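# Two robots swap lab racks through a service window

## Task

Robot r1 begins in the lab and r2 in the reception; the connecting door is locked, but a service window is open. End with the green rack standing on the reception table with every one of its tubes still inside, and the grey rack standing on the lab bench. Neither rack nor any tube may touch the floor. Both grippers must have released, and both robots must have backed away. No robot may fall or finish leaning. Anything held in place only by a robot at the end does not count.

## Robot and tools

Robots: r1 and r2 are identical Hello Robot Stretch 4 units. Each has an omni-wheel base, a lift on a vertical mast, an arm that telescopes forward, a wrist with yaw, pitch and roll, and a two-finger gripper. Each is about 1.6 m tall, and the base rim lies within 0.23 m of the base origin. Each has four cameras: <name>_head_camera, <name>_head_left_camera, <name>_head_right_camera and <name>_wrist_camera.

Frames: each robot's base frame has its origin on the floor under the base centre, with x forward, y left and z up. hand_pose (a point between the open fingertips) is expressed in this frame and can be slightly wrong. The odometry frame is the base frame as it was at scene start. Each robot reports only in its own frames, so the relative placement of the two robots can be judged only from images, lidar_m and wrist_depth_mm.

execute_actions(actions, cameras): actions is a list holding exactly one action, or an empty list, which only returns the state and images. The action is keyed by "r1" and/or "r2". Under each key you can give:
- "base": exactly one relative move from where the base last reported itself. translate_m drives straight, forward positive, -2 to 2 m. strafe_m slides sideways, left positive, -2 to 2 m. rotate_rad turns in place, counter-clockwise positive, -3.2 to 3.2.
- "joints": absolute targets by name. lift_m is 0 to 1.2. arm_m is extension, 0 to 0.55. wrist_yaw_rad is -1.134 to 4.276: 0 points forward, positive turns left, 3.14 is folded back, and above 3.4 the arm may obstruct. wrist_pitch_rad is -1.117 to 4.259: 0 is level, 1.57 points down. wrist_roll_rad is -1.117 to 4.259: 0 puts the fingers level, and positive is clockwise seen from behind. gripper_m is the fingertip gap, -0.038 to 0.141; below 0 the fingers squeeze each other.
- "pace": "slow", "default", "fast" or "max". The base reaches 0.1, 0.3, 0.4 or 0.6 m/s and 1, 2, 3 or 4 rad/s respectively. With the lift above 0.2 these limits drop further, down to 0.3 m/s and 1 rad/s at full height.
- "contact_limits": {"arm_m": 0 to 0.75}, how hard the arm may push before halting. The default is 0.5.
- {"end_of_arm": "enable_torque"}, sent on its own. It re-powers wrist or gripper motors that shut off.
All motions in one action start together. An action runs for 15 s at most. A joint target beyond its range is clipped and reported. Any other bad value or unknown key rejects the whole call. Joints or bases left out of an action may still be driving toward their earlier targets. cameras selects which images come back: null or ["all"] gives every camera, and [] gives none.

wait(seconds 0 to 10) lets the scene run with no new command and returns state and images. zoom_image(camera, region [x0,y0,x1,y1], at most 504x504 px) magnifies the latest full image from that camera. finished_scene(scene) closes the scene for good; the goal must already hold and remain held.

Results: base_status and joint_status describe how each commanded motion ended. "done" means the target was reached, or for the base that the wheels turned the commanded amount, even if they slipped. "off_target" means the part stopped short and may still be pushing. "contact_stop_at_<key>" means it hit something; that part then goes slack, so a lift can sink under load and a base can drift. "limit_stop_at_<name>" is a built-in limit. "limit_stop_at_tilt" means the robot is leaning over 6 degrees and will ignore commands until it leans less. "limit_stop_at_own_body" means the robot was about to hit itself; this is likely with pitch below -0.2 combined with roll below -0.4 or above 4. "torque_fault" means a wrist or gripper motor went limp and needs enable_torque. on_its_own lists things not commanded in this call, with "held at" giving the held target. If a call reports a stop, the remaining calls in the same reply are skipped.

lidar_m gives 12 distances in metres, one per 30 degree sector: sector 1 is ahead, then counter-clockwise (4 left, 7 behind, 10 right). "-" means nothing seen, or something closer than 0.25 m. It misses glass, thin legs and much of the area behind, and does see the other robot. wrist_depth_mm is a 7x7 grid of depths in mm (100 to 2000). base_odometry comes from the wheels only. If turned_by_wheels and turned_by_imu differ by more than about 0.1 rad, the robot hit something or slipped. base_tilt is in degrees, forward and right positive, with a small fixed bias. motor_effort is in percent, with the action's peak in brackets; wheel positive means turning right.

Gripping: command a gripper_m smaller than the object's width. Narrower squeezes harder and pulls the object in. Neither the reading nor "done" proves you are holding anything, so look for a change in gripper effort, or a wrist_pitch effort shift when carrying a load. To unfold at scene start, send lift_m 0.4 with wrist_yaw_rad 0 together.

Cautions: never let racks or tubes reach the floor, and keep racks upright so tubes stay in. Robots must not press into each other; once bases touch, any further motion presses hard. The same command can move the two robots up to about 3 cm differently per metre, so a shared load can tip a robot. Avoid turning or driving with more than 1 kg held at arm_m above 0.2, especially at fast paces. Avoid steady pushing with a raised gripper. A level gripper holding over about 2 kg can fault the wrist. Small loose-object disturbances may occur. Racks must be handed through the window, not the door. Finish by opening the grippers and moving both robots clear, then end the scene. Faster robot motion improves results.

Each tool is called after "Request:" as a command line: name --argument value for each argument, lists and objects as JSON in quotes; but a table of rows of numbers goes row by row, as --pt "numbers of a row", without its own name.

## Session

Request:
execute_actions --actions '[]'

Scene clock: 0.00 s.
r1.base_odometry: x=+0.000 y=+0.000 heading=+0.000 (m, m, rad; r1's odometry frame)
r1.turned_by_wheels: +0.000 (rad since the last result)
r1.turned_by_imu: +0.000 (rad since the last result)
r1.base_tilt: forward=+0.4 right=-0.3 (deg)
r1.lidar_m: 1.14 1.05 0.99 1.22 1.25 1.25 1.50 2.81 1.39 0.92 1.19 1.58
r1.base_status: not commanded
r1.joint_positions: lift_m=+0.153 arm_m=-0.002 wrist_yaw_rad=+3.243 wrist_pitch_rad=-0.005 wrist_roll_rad=+0.016 gripper_m=+0.057
r1.joint_status: not commanded
r1.motor_effort: lift_m=+21 arm_m=-1 wrist_yaw_rad=+1 wrist_pitch_rad=-3 wrist_roll_rad=-1 gripper_m=-1 wheel_0=+0 wheel_1=+0 wheel_2=+1 (%)
r1.hand_pose: x=-0.1270 y=+0.0577 z=+0.3327 quat_wxyz=(-0.051, +0.002, +0.008, +0.999) (m; r1's base frame)
r1.wrist_depth_mm: - - 133 - 1661 1308 1160 / - - 130 - 1708 1336 1160 / - - 132 212 1708 1366 1160 / - 122 138 - 1756 1397 1182 / 187 1708 - - 1708 1397 1160 / 192 1098 205 1098 215 1078 1042 / 193 759 809 134 809 741 778
r2.base_odometry: x=+0.000 y=+0.000 heading=+0.000 (m, m, rad; r2's odometry frame)
r2.turned_by_wheels: +0.000 (rad since the last result)
r2.turned_by_imu: +0.000 (rad since the last result)
r2.base_tilt: forward=+0.5 right=+0.1 (deg)
r2.lidar_m: 1.04 1.12 1.04 0.99 1.09 1.23 3.67 1.09 1.33 3.26 1.53 1.09
r2.base_status: not commanded
r2.joint_positions: lift_m=+0.219 arm_m=+0.001 wrist_yaw_rad=+3.196 wrist_pitch_rad=-0.003 wrist_roll_rad=+0.006 gripper_m=+0.057
r2.joint_status: not commanded
r2.motor_effort: lift_m=+21 arm_m=-1 wrist_yaw_rad=-2 wrist_pitch_rad=-8 wrist_roll_rad=-1 gripper_m=-3 wheel_0=+0 wheel_1=+1 wheel_2=+0 (%)
r2.hand_pose: x=-0.1213 y=+0.0717 z=+0.3977 quat_wxyz=(-0.027, +0.001, +0.003, +1.000) (m; r2's base frame)
r2.wrist_depth_mm: - - 137 - - - - / - - 134 - - - 1863 / - - 131 243 - - 1537 / - 113 135 - - - 1661 / 182 1098 - - - - 1708 / 194 1464 204 1661 207 1618 1499 / 193 946 960 153 1025 917 1042
pictures: r1_head_camera, r1_head_left_camera, r1_head_right_camera, r1_wrist_camera, r2_head_camera, r2_head_left_camera, r2_head_right_camera, r2_wrist_camera
camera_calibration (this result's frames):
r1_wrist_camera: T_world_to_cam=[[-0.153429, 0.987869, -0.0239586, -0.0531943], [0.0516275, -0.0161988, -0.998535, 0.38715], [-0.98681, -0.154441, -0.0485158, 0.130372], [0, 0, 0, 1]] pos_world=[0.100503, 0.0789552, 0.391634]
r2_wrist_camera: T_world_to_cam=[[-0.0918465, 0.99576, 0.00516703, -0.0747492], [-0.032985, 0.00214375, -0.999454, 0.455458], [-0.995227, -0.0919667, 0.0326482, 0.0940894], [0, 0, 0, 1]] pos_world=[0.101798, 0.0821089, 0.452524]
Images, in order (width x height): r1_head_camera 420x560, r1_head_left_camera 420x672, r1_head_right_camera 420x672, r1_wrist_camera 616x392, r2_head_camera 420x560, r2_head_left_camera 420x672, r2_head_right_camera 420x672, r2_wrist_camera 616x392.

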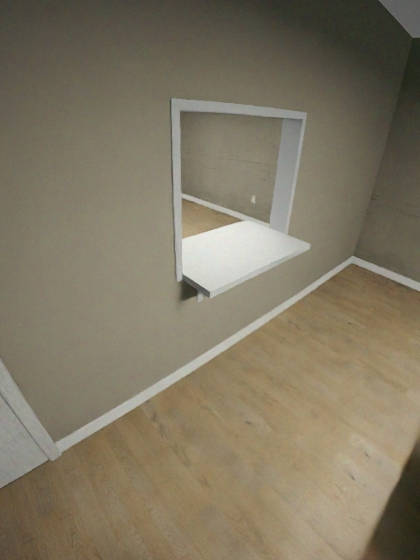

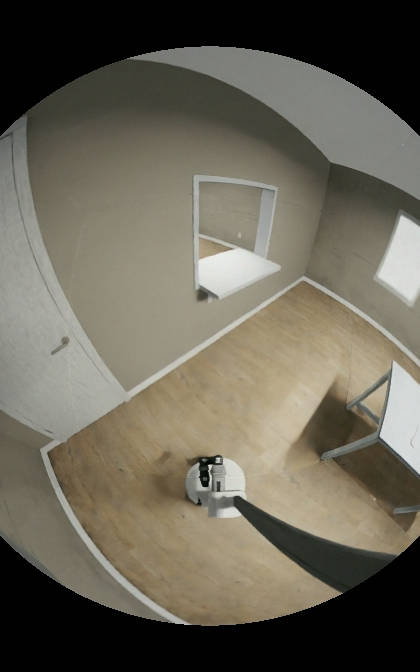

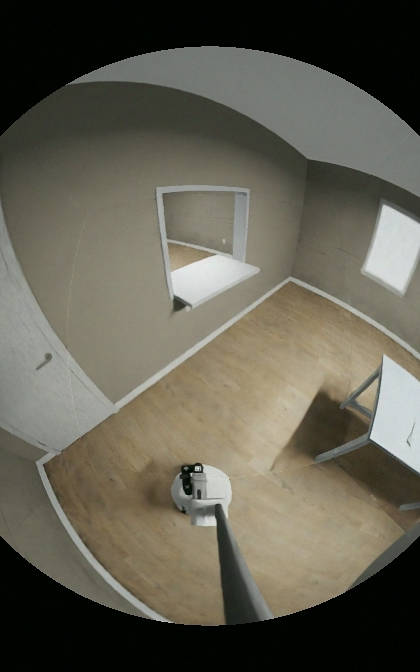

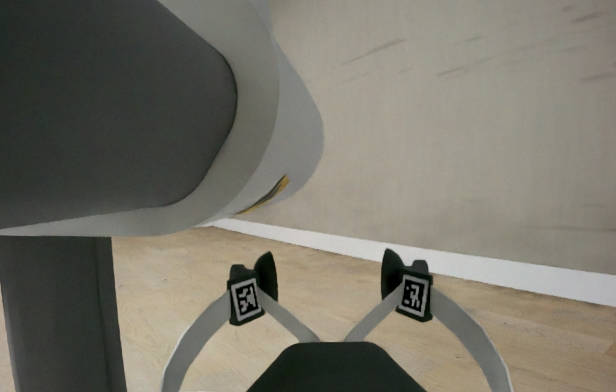

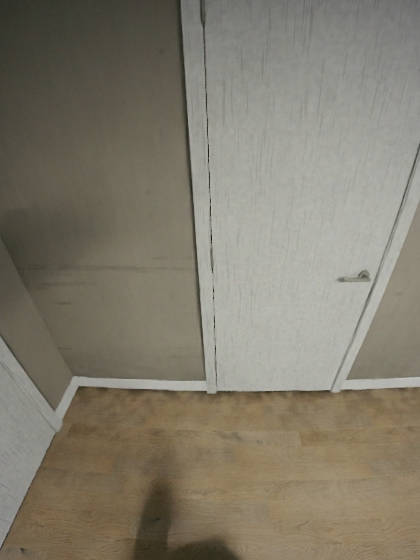

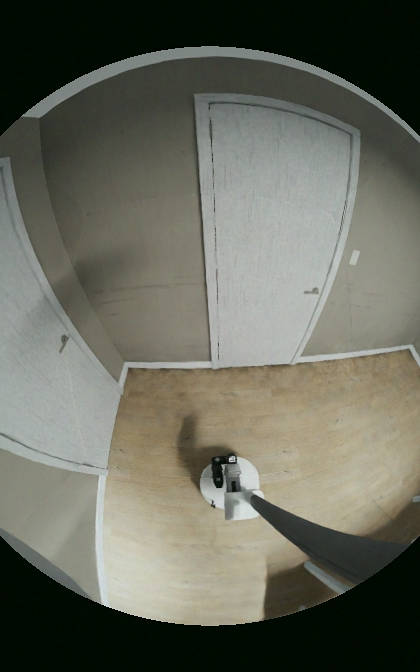

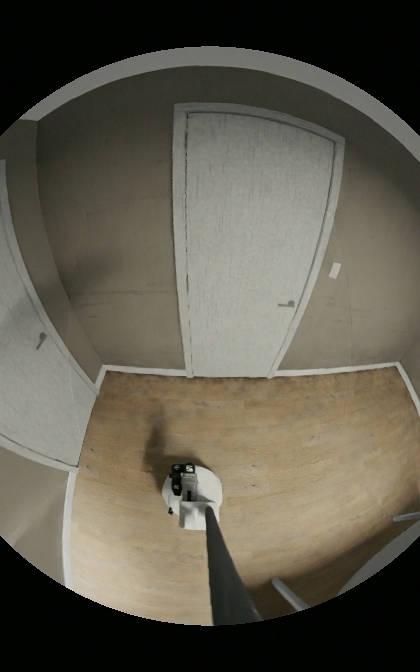

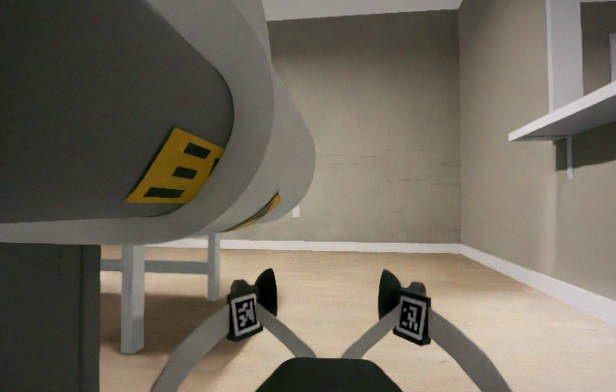

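Request:
execute_actions --actions '[{"r1":{"base":{"rotate_rad":-0.81},"pace":"fast"},"r2":{"base":{"rotate_rad":3.11},"pace":"max"}}]'

Scene clock: 2.27 s.
r1.base_odometry: x=+0.000 y=+0.000 heading=-0.810 (m, m, rad; r1's odometry frame)
r1.turned_by_wheels: -0.810 (rad since the last result)
r1.turned_by_imu: -0.829 (rad since the last result)
r1.base_tilt: forward=+0.4 right=-0.2 (deg)
r1.lidar_m: 3.44 1.19 1.06 1.02 1.03 1.29 1.25 1.31 1.85 3.24 0.99 0.89
r1.base_status: done
r1.joint_positions: lift_m=+0.153 arm_m=-0.002 wrist_yaw_rad=+3.243 wrist_pitch_rad=-0.005 wrist_roll_rad=+0.016 gripper_m=+0.057
r1.joint_status: not commanded
r1.motor_effort: lift_m=+21(21) arm_m=-1(1) wrist_yaw_rad=+0(0) wrist_pitch_rad=-5(5) wrist_roll_rad=-1(0) gripper_m=-3(0) wheel_0=+3(11) wheel_1=+2(12) wheel_2=+1(11) (%)
r1.hand_pose: x=-0.1270 y=+0.0577 z=+0.3327 quat_wxyz=(-0.051, +0.002, +0.008, +0.999) (m; r1's base frame)
r1.wrist_depth_mm: - - 133 1397 1336 1308 1281 / - - 130 1366 1366 1336 1281 / - - 132 212 1366 1336 1255 / - 122 138 1464 1366 1336 1336 / 187 1537 1464 1430 1336 1308 1308 / 191 1098 206 1098 216 1078 1042 / 193 759 809 133 809 741 778
r2.base_odometry: x=+0.000 y=+0.000 heading=+3.110 (m, m, rad; r2's odometry frame)
r2.turned_by_wheels: +3.110 (rad since the last result)
r2.turned_by_imu: +3.091 (rad since the last result)
r2.base_tilt: forward=+0.5 right=+0.1 (deg)
r2.lidar_m: 3.61 1.06 1.25 3.22 1.61 1.12 1.03 1.12 1.08 1.00 1.06 1.27
r2.base_status: done
r2.joint_positions: lift_m=+0.219 arm_m=+0.001 wrist_yaw_rad=+3.196 wrist_pitch_rad=-0.003 wrist_roll_rad=+0.006 gripper_m=+0.057
r2.joint_status: not commanded
r2.motor_effort: lift_m=+21(21) arm_m=+0(1) wrist_yaw_rad=-3(4) wrist_pitch_rad=-7(8) wrist_roll_rad=-2(0) gripper_m=-1(3) wheel_0=-1(10) wheel_1=+0(12) wheel_2=+0(14) (%)
r2.hand_pose: x=-0.1212 y=+0.0717 z=+0.3977 quat_wxyz=(-0.027, +0.001, +0.003, +1.000) (m; r2's base frame)
r2.wrist_depth_mm: - - 137 1182 1182 1160 1160 / - - 134 1182 1160 1138 1138 / - - 131 243 1182 1160 1118 / - 113 135 1182 1160 1138 1118 / 182 1229 1229 1160 1160 1138 1118 / 194 1229 204 1160 207 1118 1118 / 193 946 976 153 1042 904 1042
pictures: r1_head_camera, r1_head_left_camera, r1_head_right_camera, r1_wrist_camera, r2_head_camera, r2_head_left_camera, r2_head_right_camera, r2_wrist_camera
camera_calibration (this result's frames):
r1_wrist_camera: T_world_to_cam=[[-0.153419, 0.987871, -0.0239583, -0.0531958], [0.0516254, -0.0161994, -0.998535, 0.387152], [-0.986812, -0.154431, -0.0485139, 0.130374], [0, 0, 0, 1]] pos_world=[0.100507, 0.078956, 0.391635]
r2_wrist_camera: T_world_to_cam=[[-0.0917104, 0.995772, 0.00516618, -0.07477], [-0.0329845, 0.00214741, -0.999454, 0.455459], [-0.995239, -0.0918307, 0.0326481, 0.0941145], [0, 0, 0, 1]] pos_world=[0.101832, 0.0821185, 0.452524]
Images, in order (width x height): r1_head_camera 420x560, r1_head_left_camera 420x672, r1_head_right_camera 420x672, r1_wrist_camera 616x392, r2_head_camera 420x560, r2_head_left_camera 420x672, r2_head_right_camera 420x672, r2_wrist_camera 616x392.

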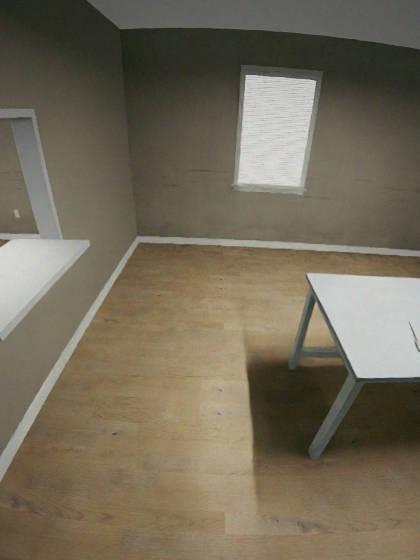

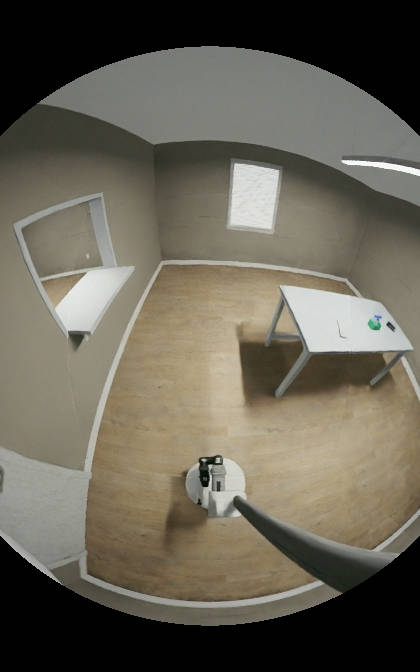

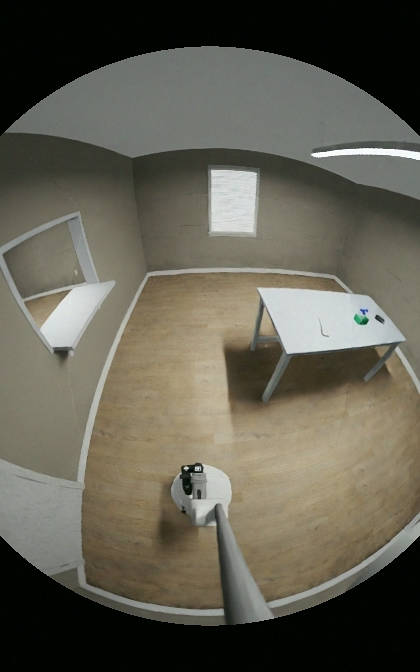

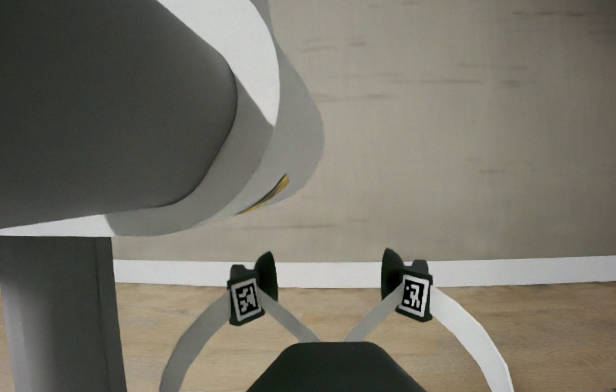

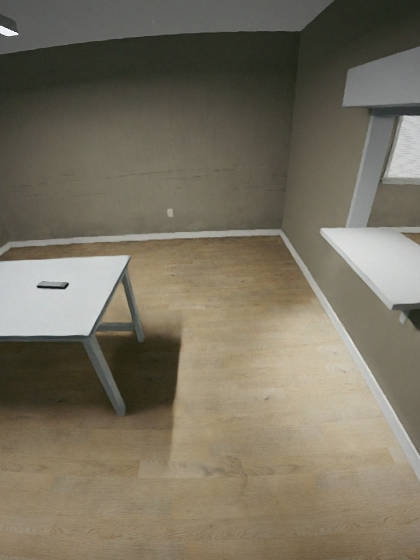

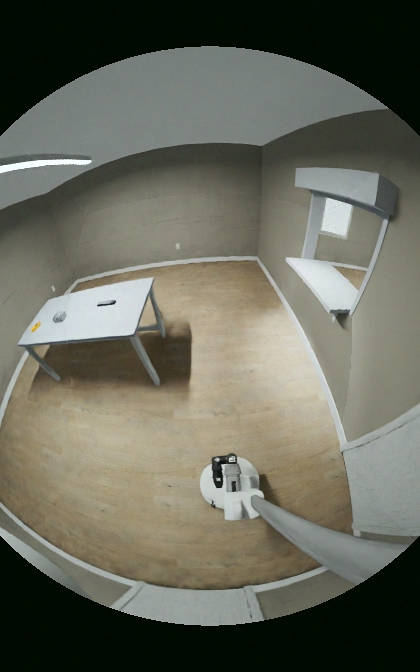

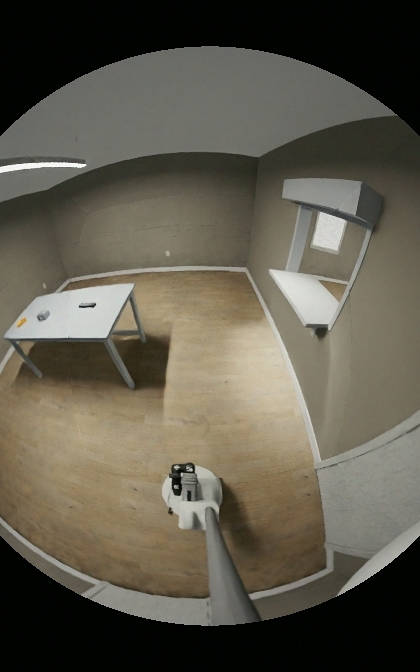

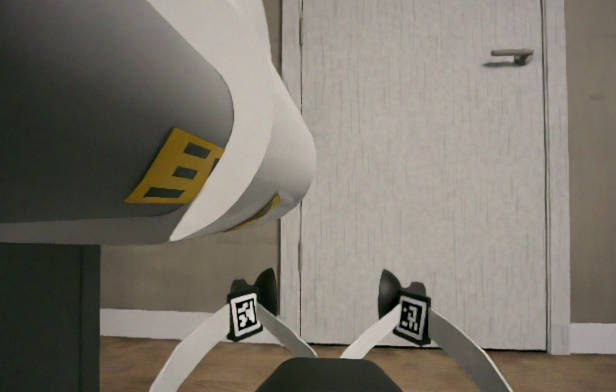

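Request:
execute_actions --actions '[{"r1":{"base":{"strafe_m":-1.4},"joints":{"lift_m":0.74,"wrist_yaw_rad":0,"wrist_pitch_rad":0.3,"wrist_roll_rad":0,"gripper_m":0.141,"arm_m":0.1},"pace":"max"},"r2":{"base":{"strafe_m":1.55},"joints":{"lift_m":0.74,"wrist_yaw_rad":0,"wrist_pitch_rad":0.3,"wrist_roll_rad":0,"gripper_m":0.141,"arm_m":0.2},"pace":"max"}}]' --cameras '["r1_head_camera","r1_wrist_camera","r2_head_camera","r2_wrist_camera"]'

Scene clock: 6.50 s.
r1.base_odometry: x=-1.014 y=-0.966 heading=-0.810 (m, m, rad; r1's odometry frame)
r1.turned_by_wheels: +0.000 (rad since the last result)
r1.turned_by_imu: +0.002 (rad since the last result)
r1.base_tilt: forward=+0.3 right=-0.3 (deg)
r1.lidar_m: 0.69 0.72 1.00 2.40 1.80 1.31 1.26 1.32 1.87 1.81 1.89 0.73
r1.base_status: done
r1.joint_positions: lift_m=+0.740 arm_m=+0.099 wrist_yaw_rad=+0.000 wrist_pitch_rad=+0.302 wrist_roll_rad=+0.000 gripper_m=+0.141
r1.joint_status: all done
r1.motor_effort: lift_m=+22(24) arm_m=+4(3) wrist_yaw_rad=+0(5) wrist_pitch_rad=-5(5) wrist_roll_rad=-2(3) gripper_m=+0(1) wheel_0=-2(17) wheel_1=-2(18) wheel_2=+0(1) (%)
r1.hand_pose: x=+0.5456 y=-0.0874 z=+0.8323 quat_wxyz=(+0.989, +0.000, +0.150, +0.000) (m; r1's base frame)
r1.wrist_depth_mm: - - - - - - - / - - - - - - - / 1042 991 931 661 891 788 1008 / 591 574 569 559 544 535 525 / 436 433 427 424 415 404 421 / 1430 1336 473 1255 469 459 1430 / 1281 1255 1308 144 1255 1229 1229
r2.base_odometry: x=-0.049 y=-1.549 heading=+3.110 (m, m, rad; r2's odometry frame)
r2.turned_by_wheels: +0.000 (rad since the last result)
r2.turned_by_imu: -0.003 (rad since the last result)
r2.base_tilt: forward=+0.5 right=-0.2 (deg)
r2.lidar_m: 0.82 0.84 1.78 1.67 1.69 1.17 1.12 1.15 1.59 2.58 1.25 0.86
r2.base_status: done
r2.joint_positions: lift_m=+0.740 arm_m=+0.199 wrist_yaw_rad=+0.000 wrist_pitch_rad=+0.302 wrist_roll_rad=+0.000 gripper_m=+0.141
r2.joint_status: all done
r2.motor_effort: lift_m=+24(27) arm_m=+5(5) wrist_yaw_rad=-2(9) wrist_pitch_rad=-7(7) wrist_roll_rad=-1(3) gripper_m=+1(1) wheel_0=+2(14) wheel_1=-1(15) wheel_2=+1(0) (%)
r2.hand_pose: x=+0.6455 y=-0.0874 z=+0.8321 quat_wxyz=(+0.989, +0.000, +0.150, +0.000) (m; r2's base frame)
r2.wrist_depth_mm: - - - - - - - / - - - - - - - / - - - - - - - / 615 647 661 661 661 647 654 / 504 466 469 466 466 459 459 / 1537 1499 213 1281 1281 199 1229 / 1308 1255 1308 144 1308 1229 1255
pictures: r1_head_camera, r1_wrist_camera, r2_head_camera, r2_wrist_camera
camera_calibration (this result's frames):
r1_wrist_camera: T_world_to_cam=[[0.0472706, -0.99859, -0.0241739, -0.0776409], [-0.349525, 0.00613507, -0.936907, 1.01842], [0.935734, 0.0527375, -0.348742, 0.0149544], [0, 0, 0, 1]] pos_world=[0.345641, -0.0845682, 0.957503]
r2_wrist_camera: T_world_to_cam=[[0.0395147, -0.999218, -0.00111328, -0.102048], [-0.268724, -0.00955373, -0.96317, 1.03623], [0.962406, 0.0383585, -0.268891, -0.172947], [0, 0, 0, 1]] pos_world=[0.448937, -0.0854346, 0.951446]
Images, in order (width x height): r1_head_camera 420x560, r1_wrist_camera 616x392, r2_head_camera 420x560, r2_wrist_camera 616x392.

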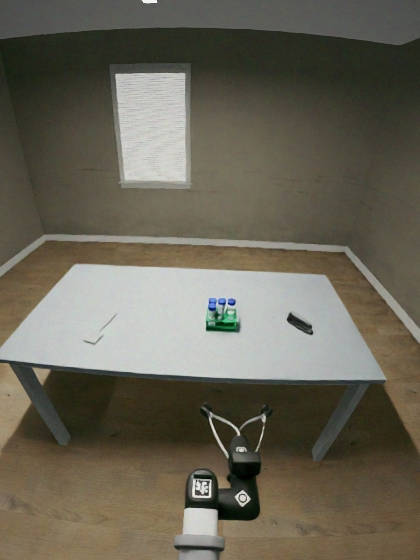

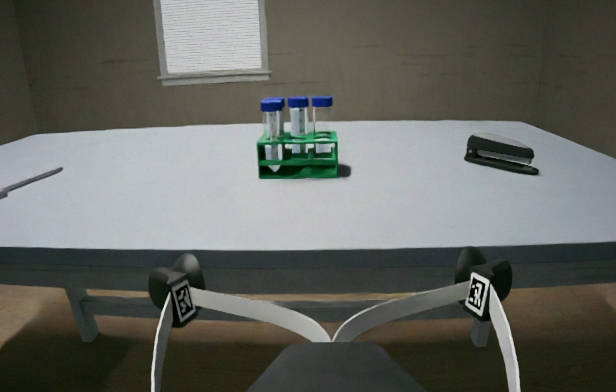

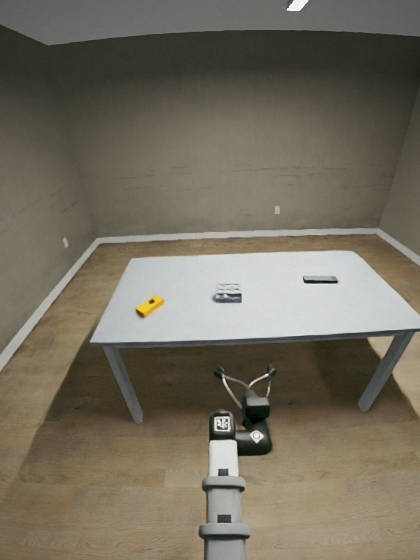

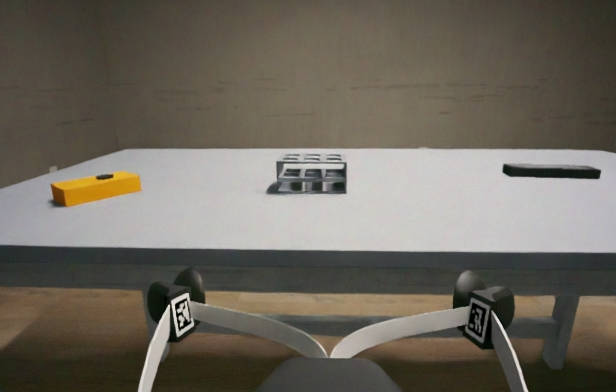

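Request:
execute_actions --actions '[{"r1":{"base":{"strafe_m":0.04},"joints":{"lift_m":0.718,"arm_m":0.4},"pace":"fast"},"r2":{"base":{"strafe_m":0.03},"joints":{"lift_m":0.718,"arm_m":0.53},"pace":"fast"}}]' --cameras '["r1_wrist_camera","r2_wrist_camera"]'

Scene clock: 8.50 s.
r1.base_odometry: x=-0.985 y=-0.938 heading=-0.810 (m, m, rad; r1's odometry frame)
r1.turned_by_wheels: +0.000 (rad since the last result)
r1.turned_by_imu: +0.001 (rad since the last result)
r1.base_tilt: forward=+0.3 right=-0.3 (deg)
r1.lidar_m: 0.68 0.73 1.01 2.38 1.80 1.33 1.25 1.32 1.85 1.85 0.98 0.70
r1.base_status: done
r1.joint_positions: lift_m=+0.718 arm_m=+0.399 wrist_yaw_rad=+0.000 wrist_pitch_rad=+0.302 wrist_roll_rad=+0.000 gripper_m=+0.141
r1.joint_status: all done
r1.motor_effort: lift_m=+18(22) arm_m=+5(5) wrist_yaw_rad=+0(1) wrist_pitch_rad=-3(3) wrist_roll_rad=-2(1) gripper_m=+2(0) wheel_0=+1(12) wheel_1=+1(14) wheel_2=+0(0) (%)
r1.hand_pose: x=+0.8456 y=-0.0874 z=+0.8106 quat_wxyz=(+0.989, +0.000, +0.150, +0.000) (m; r1's base frame)
r1.wrist_depth_mm: - - - - - - - / - - - - - - - / - - 820 357 768 768 759 / 512 504 496 349 413 473 462 / 359 357 355 332 330 336 332 / 273 264 252 273 250 238 258 / 229 223 228 145 223 216 -
r2.base_odometry: x=-0.050 y=-1.579 heading=+3.110 (m, m, rad; r2's odometry frame)
r2.turned_by_wheels: +0.000 (rad since the last result)
r2.turned_by_imu: +0.001 (rad since the last result)
r2.base_tilt: forward=+0.5 right=+0.0 (deg)
r2.lidar_m: 0.82 0.86 1.73 1.65 1.68 1.19 1.12 1.15 1.57 2.60 1.25 0.87
r2.base_status: done
r2.joint_positions: lift_m=+0.718 arm_m=+0.529 wrist_yaw_rad=+0.000 wrist_pitch_rad=+0.302 wrist_roll_rad=+0.000 gripper_m=+0.141
r2.joint_status: all done
r2.motor_effort: lift_m=+16(23) arm_m=+5(7) wrist_yaw_rad=-4(1) wrist_pitch_rad=-6(8) wrist_roll_rad=-1(1) gripper_m=+0(1) wheel_0=+2(9) wheel_1=-1(13) wheel_2=+0(2) (%)
r2.hand_pose: x=+0.9754 y=-0.0874 z=+0.8108 quat_wxyz=(+0.989, +0.000, +0.150, +0.000) (m; r2's base frame)
r2.wrist_depth_mm: - - - - - - - / - - - - - - - / - - - - - - - / 585 580 574 407 521 574 574 / 382 379 382 347 359 377 377 / 283 270 213 285 282 198 282 / 224 216 226 144 225 216 223
pictures: r1_wrist_camera, r2_wrist_camera
camera_calibration (this result's frames):
r1_wrist_camera: T_world_to_cam=[[0.0474042, -0.998583, -0.0241706, -0.0924237], [-0.349462, 0.00608885, -0.936931, 1.10288], [0.935751, 0.0528612, -0.348678, -0.273355], [0, 0, 0, 1]] pos_world=[0.64559, -0.0845582, 0.935779]
r2_wrist_camera: T_world_to_cam=[[0.0395832, -0.999216, -0.00111141, -0.115159], [-0.268673, -0.00957198, -0.963184, 1.10434], [0.962418, 0.0384245, -0.268842, -0.496263], [0, 0, 0, 1]] pos_world=[0.778878, -0.0854292, 0.930137]
Images, in order (width x height): r1_wrist_camera 616x392, r2_wrist_camera 616x392.

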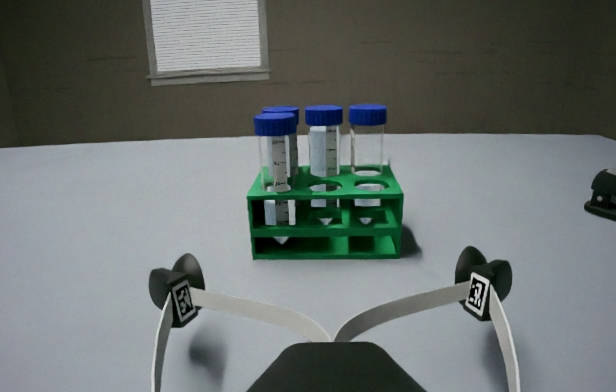

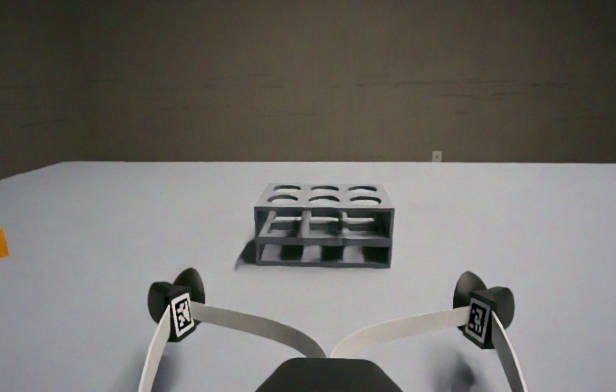

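Request:
execute_actions --actions '[{"r1":{"base":{"strafe_m":0.002},"joints":{"lift_m":0.713,"arm_m":0.522}},"r2":{"base":{"translate_m":0.145},"joints":{"lift_m":0.713,"wrist_yaw_rad":0.018}}}]' --cameras '["r1_wrist_camera","r2_wrist_camera"]'

Scene clock: 10.47 s.
r1.base_odometry: x=-0.983 y=-0.937 heading=-0.810 (m, m, rad; r1's odometry frame)
r1.turned_by_wheels: +0.000 (rad since the last result)
r1.turned_by_imu: +0.001 (rad since the last result)
r1.base_tilt: forward=+0.4 right=-0.3 (deg)
r1.lidar_m: 0.69 0.72 1.00 2.38 1.80 1.32 1.25 1.34 1.84 1.86 0.99 0.73
r1.base_status: done
r1.joint_positions: lift_m=+0.713 arm_m=+0.521 wrist_yaw_rad=+0.000 wrist_pitch_rad=+0.302 wrist_roll_rad=+0.000 gripper_m=+0.141
r1.joint_status: all done
r1.motor_effort: lift_m=+18(15) arm_m=+5(6) wrist_yaw_rad=+0(2) wrist_pitch_rad=-4(4) wrist_roll_rad=-1(2) gripper_m=+2(1) wheel_0=+2(6) wheel_1=-1(7) wheel_2=+0(0) (%)
r1.hand_pose: x=+0.9675 y=-0.0874 z=+0.8056 quat_wxyz=(+0.989, +0.000, +0.150, +0.000) (m; r1's base frame)
r1.wrist_depth_mm: - - - - - - - / - - - - - - - / - - 715 231 597 - - / 500 488 449 243 462 452 445 / 349 347 232 217 233 327 322 / 266 255 215 216 216 206 250 / 222 215 219 145 215 210 -
r2.base_odometry: x=-0.195 y=-1.575 heading=+3.110 (m, m, rad; r2's odometry frame)
r2.turned_by_wheels: +0.000 (rad since the last result)
r2.turned_by_imu: +0.001 (rad since the last result)
r2.base_tilt: forward=+0.6 right=+0.2 (deg)
r2.lidar_m: 0.68 0.71 1.74 1.64 1.72 1.33 1.25 1.29 1.79 2.59 1.04 0.74
r2.base_status: done
r2.joint_positions: lift_m=+0.713 arm_m=+0.529 wrist_yaw_rad=+0.018 wrist_pitch_rad=+0.302 wrist_roll_rad=+0.000 gripper_m=+0.141
r2.joint_status: all done
r2.motor_effort: lift_m=+16(15) arm_m=+5(5) wrist_yaw_rad=-2(1) wrist_pitch_rad=-7(7) wrist_roll_rad=+0(2) gripper_m=+1(0) wheel_0=+2(6) wheel_1=+3(8) wheel_2=+0(10) (%)
r2.hand_pose: x=+0.9769 y=-0.0825 z=+0.8058 quat_wxyz=(+0.989, -0.001, +0.150, +0.009) (m; r2's base frame)
r2.wrist_depth_mm: - - - - - - - / - - - - - - - / - - - - - - - / 564 564 564 564 564 554 554 / 368 370 347 266 252 368 366 / 274 262 195 235 208 190 272 / 218 210 211 144 204 208 216
pictures: r1_wrist_camera, r2_wrist_camera
camera_calibration (this result's frames):
r1_wrist_camera: T_world_to_cam=[[0.0472883, -0.998589, -0.0241731, -0.0982439], [-0.349508, 0.00612907, -0.936913, 1.14088], [0.935739, 0.0527538, -0.348725, -0.389184], [0, 0, 0, 1]] pos_world=[0.767566, -0.0845668, 0.930808]
r2_wrist_camera: T_world_to_cam=[[0.0571961, -0.998362, -0.00111137, -0.127494], [-0.268463, -0.014308, -0.963184, 1.09941], [0.96159, 0.0553887, -0.268842, -0.497043], [0, 0, 0, 1]] pos_world=[0.780395, -0.0840246, 0.925166]
Images, in order (width x height): r1_wrist_camera 616x392, r2_wrist_camera 616x392.

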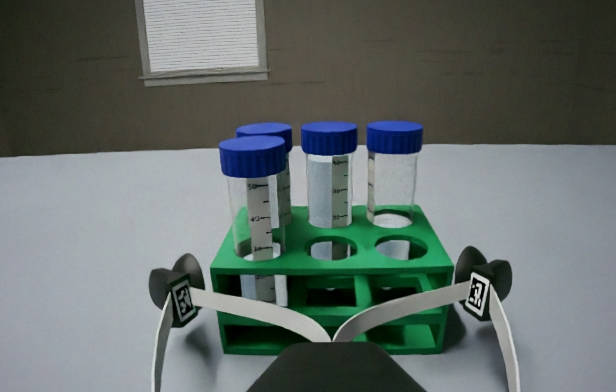

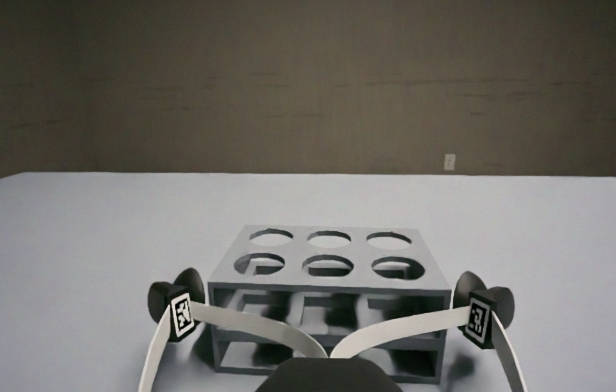

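Request:
execute_actions --actions '[{"r1":{"joints":{"gripper_m":0.05,"arm_m":0.534}},"r2":{"joints":{"gripper_m":0.06,"arm_m":0.533}}}]' --cameras '["r1_wrist_camera","r2_wrist_camera"]'

Request:
execute_actions --actions '[{"r1":{"base":{"translate_m":0.22},"joints":{"lift_m":0.8,"arm_m":0.2}},"r2":{"base":{"translate_m":0.22},"joints":{"lift_m":0.8,"arm_m":0.2,"wrist_yaw_rad":0}}}]' --cameras '["r1_wrist_camera","r2_wrist_camera"]'

Scene clock: 12.63 s.
r1.base_odometry: x=-0.983 y=-0.937 heading=-0.810 (m, m, rad; r1's odometry frame)
r1.turned_by_wheels: +0.000 (rad since the last result)
r1.turned_by_imu: +0.001 (rad since the last result)
r1.base_tilt: forward=+0.4 right=-0.2 (deg)
r1.lidar_m: 0.69 0.73 1.00 2.40 1.81 1.32 1.27 1.33 1.86 1.85 0.98 0.72
r1.base_status: not commanded
r1.joint_positions: lift_m=+0.713 arm_m=+0.533 wrist_yaw_rad=+0.000 wrist_pitch_rad=+0.306 wrist_roll_rad=+0.000 gripper_m=+0.050
r1.joint_status: all done
r1.motor_effort: lift_m=+19(19) arm_m=+5(5) wrist_yaw_rad=+0(1) wrist_pitch_rad=-15(13) wrist_roll_rad=-1(1) gripper_m=-21(19) wheel_0=+1(2) wheel_1=-1(1) wheel_2=+0(0) (%)
r1.hand_pose: x=+0.9792 y=-0.0874 z=+0.8045 quat_wxyz=(+0.988, +0.000, +0.152, +0.000) (m; r1's base frame)
r1.wrist_depth_mm: - - - - - - - / - - - - - - - / - - 202 206 580 - - / 492 477 407 213 449 442 439 / 342 340 207 213 211 320 315 / 260 182 186 196 202 173 256 / 218 211 192 123 133 204 -
r2.base_odometry: x=-0.195 y=-1.575 heading=+3.110 (m, m, rad; r2's odometry frame)
r2.turned_by_wheels: +0.000 (rad since the last result)
r2.turned_by_imu: +0.001 (rad since the last result)
r2.base_tilt: forward=+0.5 right=+0.0 (deg)
r2.lidar_m: 0.68 0.71 1.75 1.66 1.72 1.33 1.27 1.31 1.79 2.59 1.04 0.73
r2.base_status: not commanded
r2.joint_positions: lift_m=+0.713 arm_m=+0.532 wrist_yaw_rad=+0.018 wrist_pitch_rad=+0.303 wrist_roll_rad=+0.000 gripper_m=+0.061
r2.joint_status: all done
r2.motor_effort: lift_m=+16(16) arm_m=+6(6) wrist_yaw_rad=-3(1) wrist_pitch_rad=-11(11) wrist_roll_rad=-2(3) gripper_m=-24(22) wheel_0=+2(2) wheel_1=+3(3) wheel_2=+0(0) (%)
r2.hand_pose: x=+0.9798 y=-0.0825 z=+0.8055 quat_wxyz=(+0.988, -0.001, +0.151, +0.009) (m; r2's base frame)
r2.wrist_depth_mm: - - - - - - - / - - - - - - - / - - - - - - - / 559 559 554 559 554 549 549 / 368 366 322 241 235 364 364 / 274 259 186 213 211 173 270 / 216 201 186 176 175 199 198
pictures: r1_wrist_camera, r2_wrist_camera
camera_calibration (this result's frames):
r1_wrist_camera: T_world_to_cam=[[0.0472129, -0.998588, -0.0243387, -0.0986129], [-0.352851, 0.00612226, -0.935659, 1.14624], [0.934488, 0.0527632, -0.352064, -0.39659], [0, 0, 0, 1]] pos_world=[0.779717, -0.0845659, 0.930466]
r2_wrist_camera: T_world_to_cam=[[0.0572247, -0.998361, -0.00115882, -0.127641], [-0.269635, -0.0143375, -0.962856, 1.10073], [0.961261, 0.0554116, -0.270013, -0.49861], [0, 0, 0, 1]] pos_world=[0.783393, -0.0840214, 0.925064]
Images, in order (width x height): r1_wrist_camera 616x392, r2_wrist_camera 616x392.

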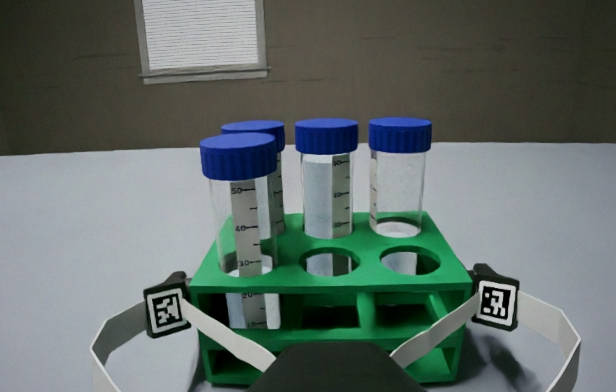

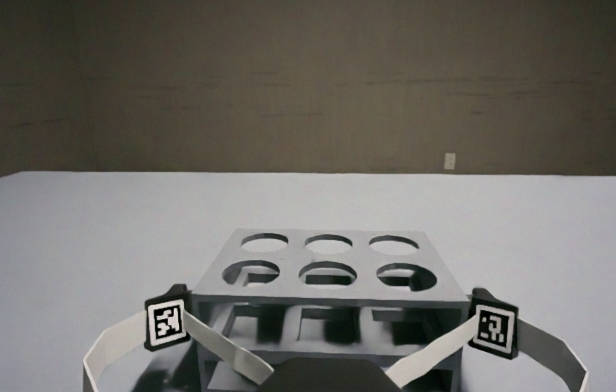

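Scene clock: 14.80 s.
r1.base_odometry: x=-0.831 y=-1.096 heading=-0.809 (m, m, rad; r1's odometry frame)
r1.turned_by_wheels: +0.001 (rad since the last result)
r1.turned_by_imu: +0.001 (rad since the last result)
r1.base_tilt: forward=+0.4 right=-0.2 (deg)
r1.lidar_m: 0.47 0.50 0.67 2.23 2.12 1.55 1.49 1.56 1.94 1.86 0.68 0.52
r1.base_status: done
r1.joint_positions: lift_m=+0.800 arm_m=+0.201 wrist_yaw_rad=+0.000 wrist_pitch_rad=+0.306 wrist_roll_rad=+0.000 gripper_m=+0.050
r1.joint_status: all done
r1.motor_effort: lift_m=+25(29) arm_m=-4(5) wrist_yaw_rad=+0(0) wrist_pitch_rad=-16(15) wrist_roll_rad=-1(1) gripper_m=-19(23) wheel_0=+5(9) wheel_1=+5(8) wheel_2=-3(10) (%)
r1.hand_pose: x=+0.6468 y=-0.0874 z=+0.8910 quat_wxyz=(+0.988, +0.000, +0.152, +0.000) (m; r1's base frame)
r1.wrist_depth_mm: - - - - - - - / - - - - - - - / - - 202 204 217 - - / 759 741 621 213 691 683 668 / 525 521 207 214 210 492 484 / 402 182 185 196 204 173 397 / 336 325 191 123 133 310 -
r2.base_odometry: x=-0.415 y=-1.568 heading=+3.111 (m, m, rad; r2's odometry frame)
r2.turned_by_wheels: +0.000 (rad since the last result)
r2.turned_by_imu: +0.002 (rad since the last result)
r2.base_tilt: forward=+0.6 right=+0.2 (deg)
r2.lidar_m: 0.46 0.50 0.68 1.66 1.73 1.55 1.49 1.55 2.08 2.48 0.69 0.50
r2.base_status: done
r2.joint_positions: lift_m=+0.800 arm_m=+0.201 wrist_yaw_rad=+0.000 wrist_pitch_rad=+0.304 wrist_roll_rad=+0.000 gripper_m=+0.061
r2.joint_status: all done
r2.motor_effort: lift_m=+26(27) arm_m=-5(6) wrist_yaw_rad=-5(3) wrist_pitch_rad=-11(12) wrist_roll_rad=-2(2) gripper_m=-23(21) wheel_0=+3(6) wheel_1=+3(9) wheel_2=+0(10) (%)
r2.hand_pose: x=+0.6471 y=-0.0874 z=+0.8915 quat_wxyz=(+0.988, +0.000, +0.151, +0.000) (m; r2's base frame)
r2.wrist_depth_mm: - - - - - - - / - - - - - - - / - - - - - - - / - - - - - - - / 569 564 500 240 235 559 559 / 424 399 186 212 210 173 418 / 336 310 186 176 175 307 309
pictures: r1_wrist_camera, r2_wrist_camera
camera_calibration (this result's frames):
r1_wrist_camera: T_world_to_cam=[[0.0470775, -0.998595, -0.0243125, -0.0807891], [-0.353172, 0.00612745, -0.935539, 1.10991], [0.934373, 0.0526293, -0.352387, -0.0551533], [0, 0, 0, 1]] pos_world=[0.447327, -0.0845738, 1.01697]
r2_wrist_camera: T_world_to_cam=[[0.0393171, -0.999226, -0.00117664, -0.101918], [-0.270281, -0.00950123, -0.962735, 1.09453], [0.961978, 0.0381699, -0.270445, -0.156921], [0, 0, 0, 1]] pos_world=[0.450792, -0.0854501, 1.01118]
Images, in order (width x height): r1_wrist_camera 616x392, r2_wrist_camera 616x392.

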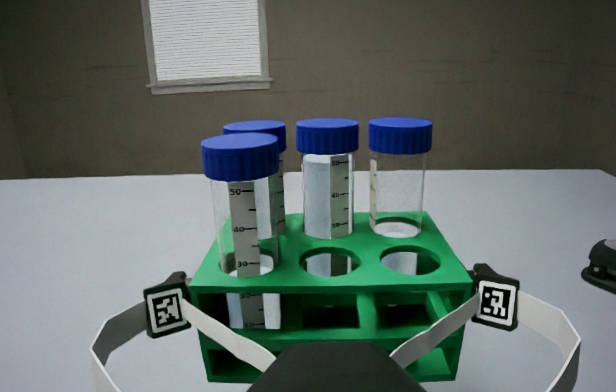

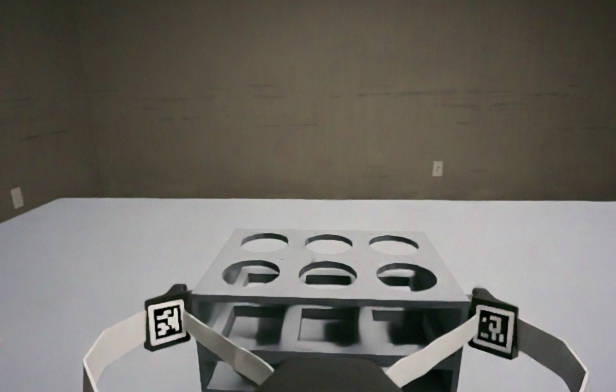

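Request:
execute_actions --actions '[{"r1":{"base":{"rotate_rad":1.56},"joints":{"arm_m":0.0}},"r2":{"base":{"rotate_rad":-1.56},"joints":{"arm_m":0.0}}}]' --cameras '["r1_head_camera","r2_head_camera"]'

Request:
execute_actions --actions '[{"r1":{"base":{"translate_m":1.55},"joints":{"lift_m":0.92},"pace":"fast"},"r2":{"base":{"translate_m":1.76},"joints":{"lift_m":0.92},"pace":"max"}}]'

Scene clock: 17.03 s.
r1.base_odometry: x=-0.831 y=-1.096 heading=+0.750 (m, m, rad; r1's odometry frame)
r1.turned_by_wheels: +1.559 (rad since the last result)
r1.turned_by_imu: +1.598 (rad since the last result)
r1.base_tilt: forward=+0.3 right=-0.2 (deg)
r1.lidar_m: 0.39 2.08 1.54 1.48 1.56 1.93 1.85 0.67 0.50 0.45 0.49 0.45
r1.base_status: done
r1.joint_positions: lift_m=+0.800 arm_m=+0.001 wrist_yaw_rad=+0.000 wrist_pitch_rad=+0.306 wrist_roll_rad=+0.000 gripper_m=+0.050
r1.joint_status: all done
r1.motor_effort: lift_m=+24(25) arm_m=-4(5) wrist_yaw_rad=+0(4) wrist_pitch_rad=-15(15) wrist_roll_rad=-1(1) gripper_m=-24(22) wheel_0=-5(11) wheel_1=-2(10) wheel_2=-2(12) (%)
r1.hand_pose: x=+0.4469 y=-0.0873 z=+0.8911 quat_wxyz=(+0.988, +0.000, +0.152, +0.000) (m; r1's base frame)
r1.wrist_depth_mm: - - - - - - - / - - - - - - - / - - 202 204 217 - - / - - - 213 - - - / - - 208 214 211 1983 1983 / 1661 182 186 195 204 173 1618 / 1366 1336 193 181 134 1281 -
r2.base_odometry: x=-0.415 y=-1.568 heading=+1.551 (m, m, rad; r2's odometry frame)
r2.turned_by_wheels: -1.559 (rad since the last result)
r2.turned_by_imu: -1.549 (rad since the last result)
r2.base_tilt: forward=+0.6 right=+0.0 (deg)
r2.lidar_m: 0.41 0.72 0.49 0.44 0.49 0.69 1.65 1.75 1.57 1.47 1.52 2.08
r2.base_status: done
r2.joint_positions: lift_m=+0.800 arm_m=+0.001 wrist_yaw_rad=+0.000 wrist_pitch_rad=+0.304 wrist_roll_rad=+0.000 gripper_m=+0.061
r2.joint_status: all done
r2.motor_effort: lift_m=+24(26) arm_m=-5(6) wrist_yaw_rad=-1(4) wrist_pitch_rad=-12(12) wrist_roll_rad=-2(3) gripper_m=-24(25) wheel_0=+3(6) wheel_1=+2(8) wheel_2=+2(9) (%)
r2.hand_pose: x=+0.4476 y=-0.0875 z=+0.8917 quat_wxyz=(+0.988, +0.000, +0.151, +0.000) (m; r2's base frame)
r2.wrist_depth_mm: - - - - - - - / - - - - - - - / - - - - - - - / - - - - - - - / 798 - - 240 234 - - / 1205 1661 186 212 209 173 1756 / 1281 1255 186 176 175 1255 1308
pictures: r1_head_camera, r2_head_camera
Images, in order (width x height): r1_head_camera 420x560, r2_head_camera 420x560.

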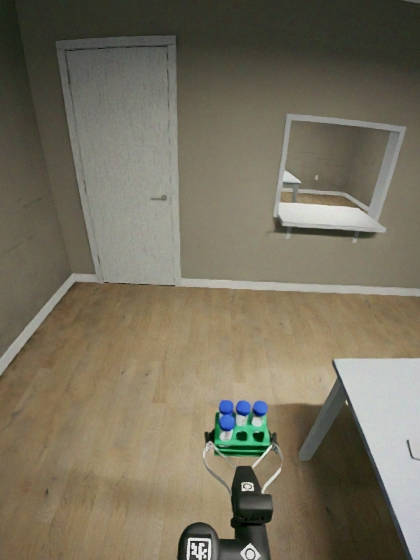

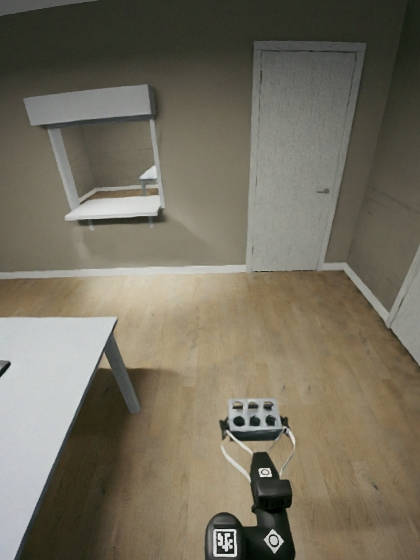

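Scene clock: 22.70 s.
r1.base_odometry: x=+0.302 y=-0.039 heading=+0.751 (m, m, rad; r1's odometry frame)
r1.turned_by_wheels: +0.001 (rad since the last result)
r1.turned_by_imu: +0.000 (rad since the last result)
r1.base_tilt: forward=+0.4 right=-0.3 (deg)
r1.lidar_m: 0.39 0.89 1.20 1.47 1.55 2.13 1.92 0.92 1.08 3.25 0.92 0.46
r1.base_status: done
r1.joint_positions: lift_m=+0.920 arm_m=+0.001 wrist_yaw_rad=+0.000 wrist_pitch_rad=+0.306 wrist_roll_rad=+0.000 gripper_m=+0.050
r1.joint_status: all done
r1.motor_effort: lift_m=+24(24) arm_m=-4(4) wrist_yaw_rad=+0(1) wrist_pitch_rad=-15(16) wrist_roll_rad=-1(1) gripper_m=-23(21) wheel_0=+4(10) wheel_1=+2(10) wheel_2=+1(14) (%)
r1.hand_pose: x=+0.4468 y=-0.0874 z=+1.0111 quat_wxyz=(+0.988, +0.000, +0.152, +0.000) (m; r1's base frame)
r1.wrist_depth_mm: 574 585 585 580 580 569 564 / 591 615 615 603 609 597 591 / 627 654 203 204 219 634 621 / 676 691 683 213 668 661 661 / 715 723 207 214 211 699 699 / 759 182 186 196 203 173 741 / 820 820 191 123 133 788 -
r2.base_odometry: x=-0.381 y=+0.192 heading=+1.552 (m, m, rad; r2's odometry frame)
r2.turned_by_wheels: +0.000 (rad since the last result)
r2.turned_by_imu: +0.005 (rad since the last result)
r2.base_tilt: forward=+0.4 right=+0.1 (deg)
r2.lidar_m: 0.41 0.83 0.87 3.23 1.07 0.88 1.92 2.13 1.51 1.44 1.18 0.86
r2.base_status: done
r2.joint_positions: lift_m=+0.920 arm_m=+0.001 wrist_yaw_rad=+0.000 wrist_pitch_rad=+0.304 wrist_roll_rad=+0.000 gripper_m=+0.061
r2.joint_status: all done
r2.motor_effort: lift_m=+24(29) arm_m=-5(5) wrist_yaw_rad=-1(2) wrist_pitch_rad=-11(12) wrist_roll_rad=-3(1) gripper_m=-23(24) wheel_0=+0(10) wheel_1=+1(7) wheel_2=+2(13) (%)
r2.hand_pose: x=+0.4476 y=-0.0874 z=+1.0117 quat_wxyz=(+0.989, +0.000, +0.151, +0.000) (m; r2's base frame)
r2.wrist_depth_mm: 580 580 574 564 559 539 521 / 609 609 597 585 574 564 544 / 640 627 615 615 603 580 564 / 668 661 647 640 627 597 597 / 699 691 668 241 236 627 615 / 741 707 186 212 210 173 654 / 788 759 186 176 175 676 668
pictures: r1_head_camera, r1_head_left_camera, r1_head_right_camera, r1_wrist_camera, r2_head_camera, r2_head_left_camera, r2_head_right_camera, r2_wrist_camera
camera_calibration (this result's frames):
r1_wrist_camera: T_world_to_cam=[[0.0471643, -0.998593, -0.0242555, -0.0685299], [-0.352985, 0.00605386, -0.935609, 1.15159], [0.934439, 0.0526892, -0.352203, 0.173863], [0, 0, 0, 1]] pos_world=[0.247263, -0.0845658, 1.13701]
r2_wrist_camera: T_world_to_cam=[[0.0394645, -0.99922, -0.00116424, -0.0939681], [-0.270083, -0.00954525, -0.96279, 1.15627], [0.962028, 0.0383105, -0.27025, 0.0673535], [0, 0, 0, 1]] pos_world=[0.251201, -0.0854383, 1.13133]
Images, in order (width x height): r1_head_camera 420x560, r1_head_left_camera 420x672, r1_head_right_camera 420x672, r1_wrist_camera 616x392, r2_head_camera 420x560, r2_head_left_camera 420x672, r2_head_right_camera 420x672, r2_wrist_camera 616x392.

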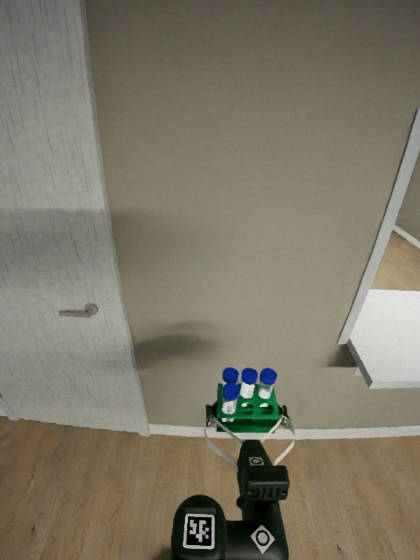

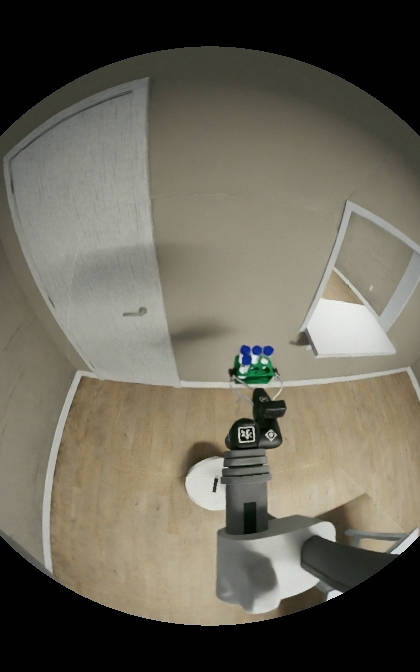

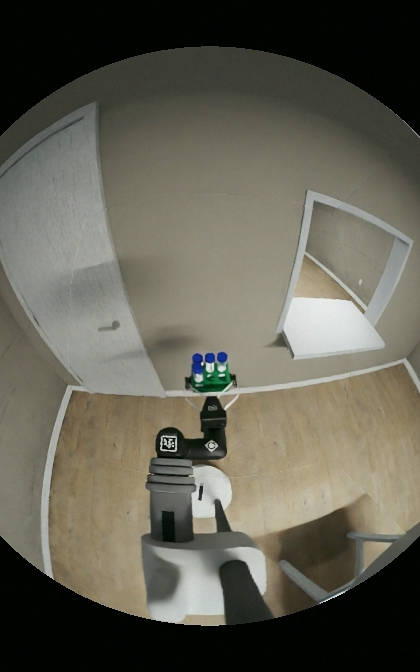

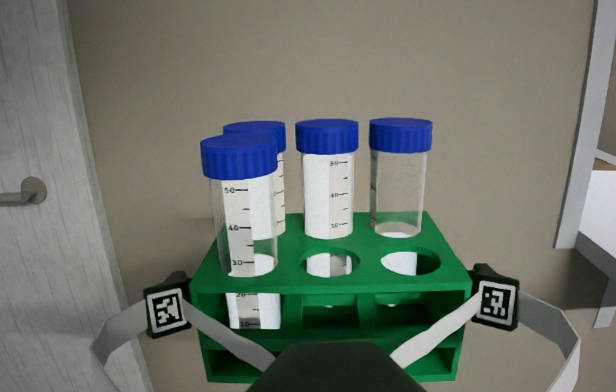

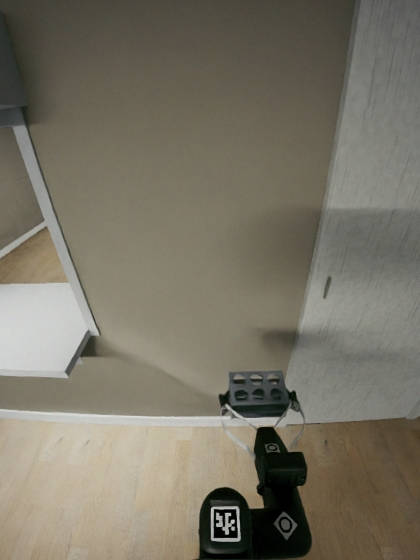

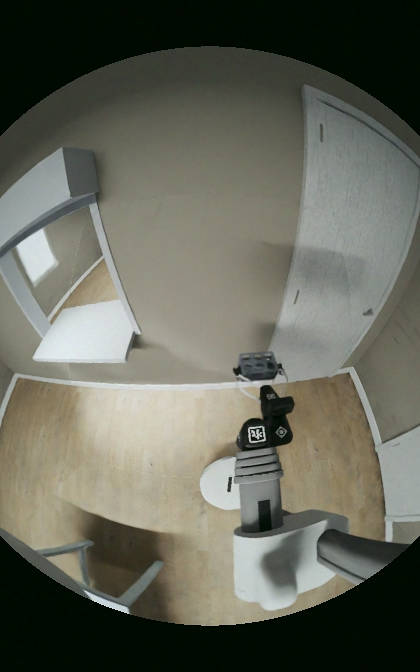

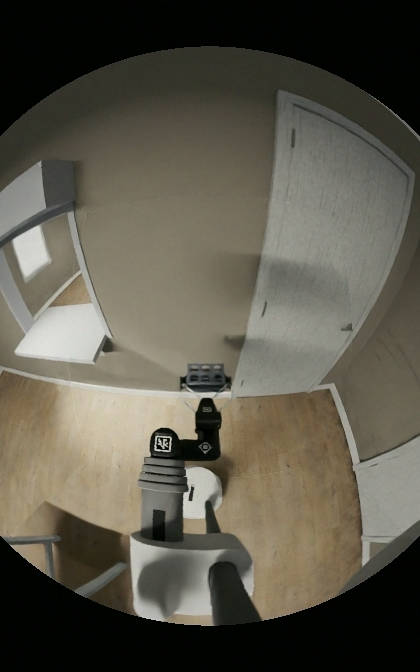

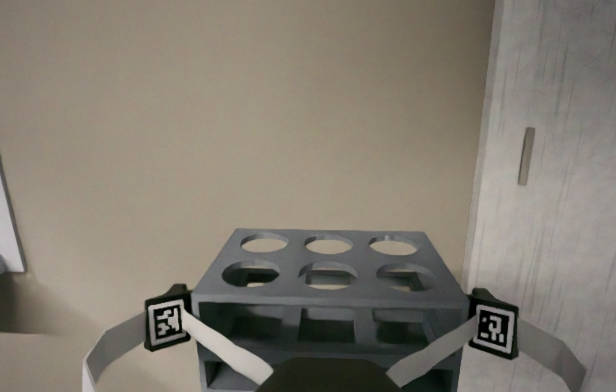

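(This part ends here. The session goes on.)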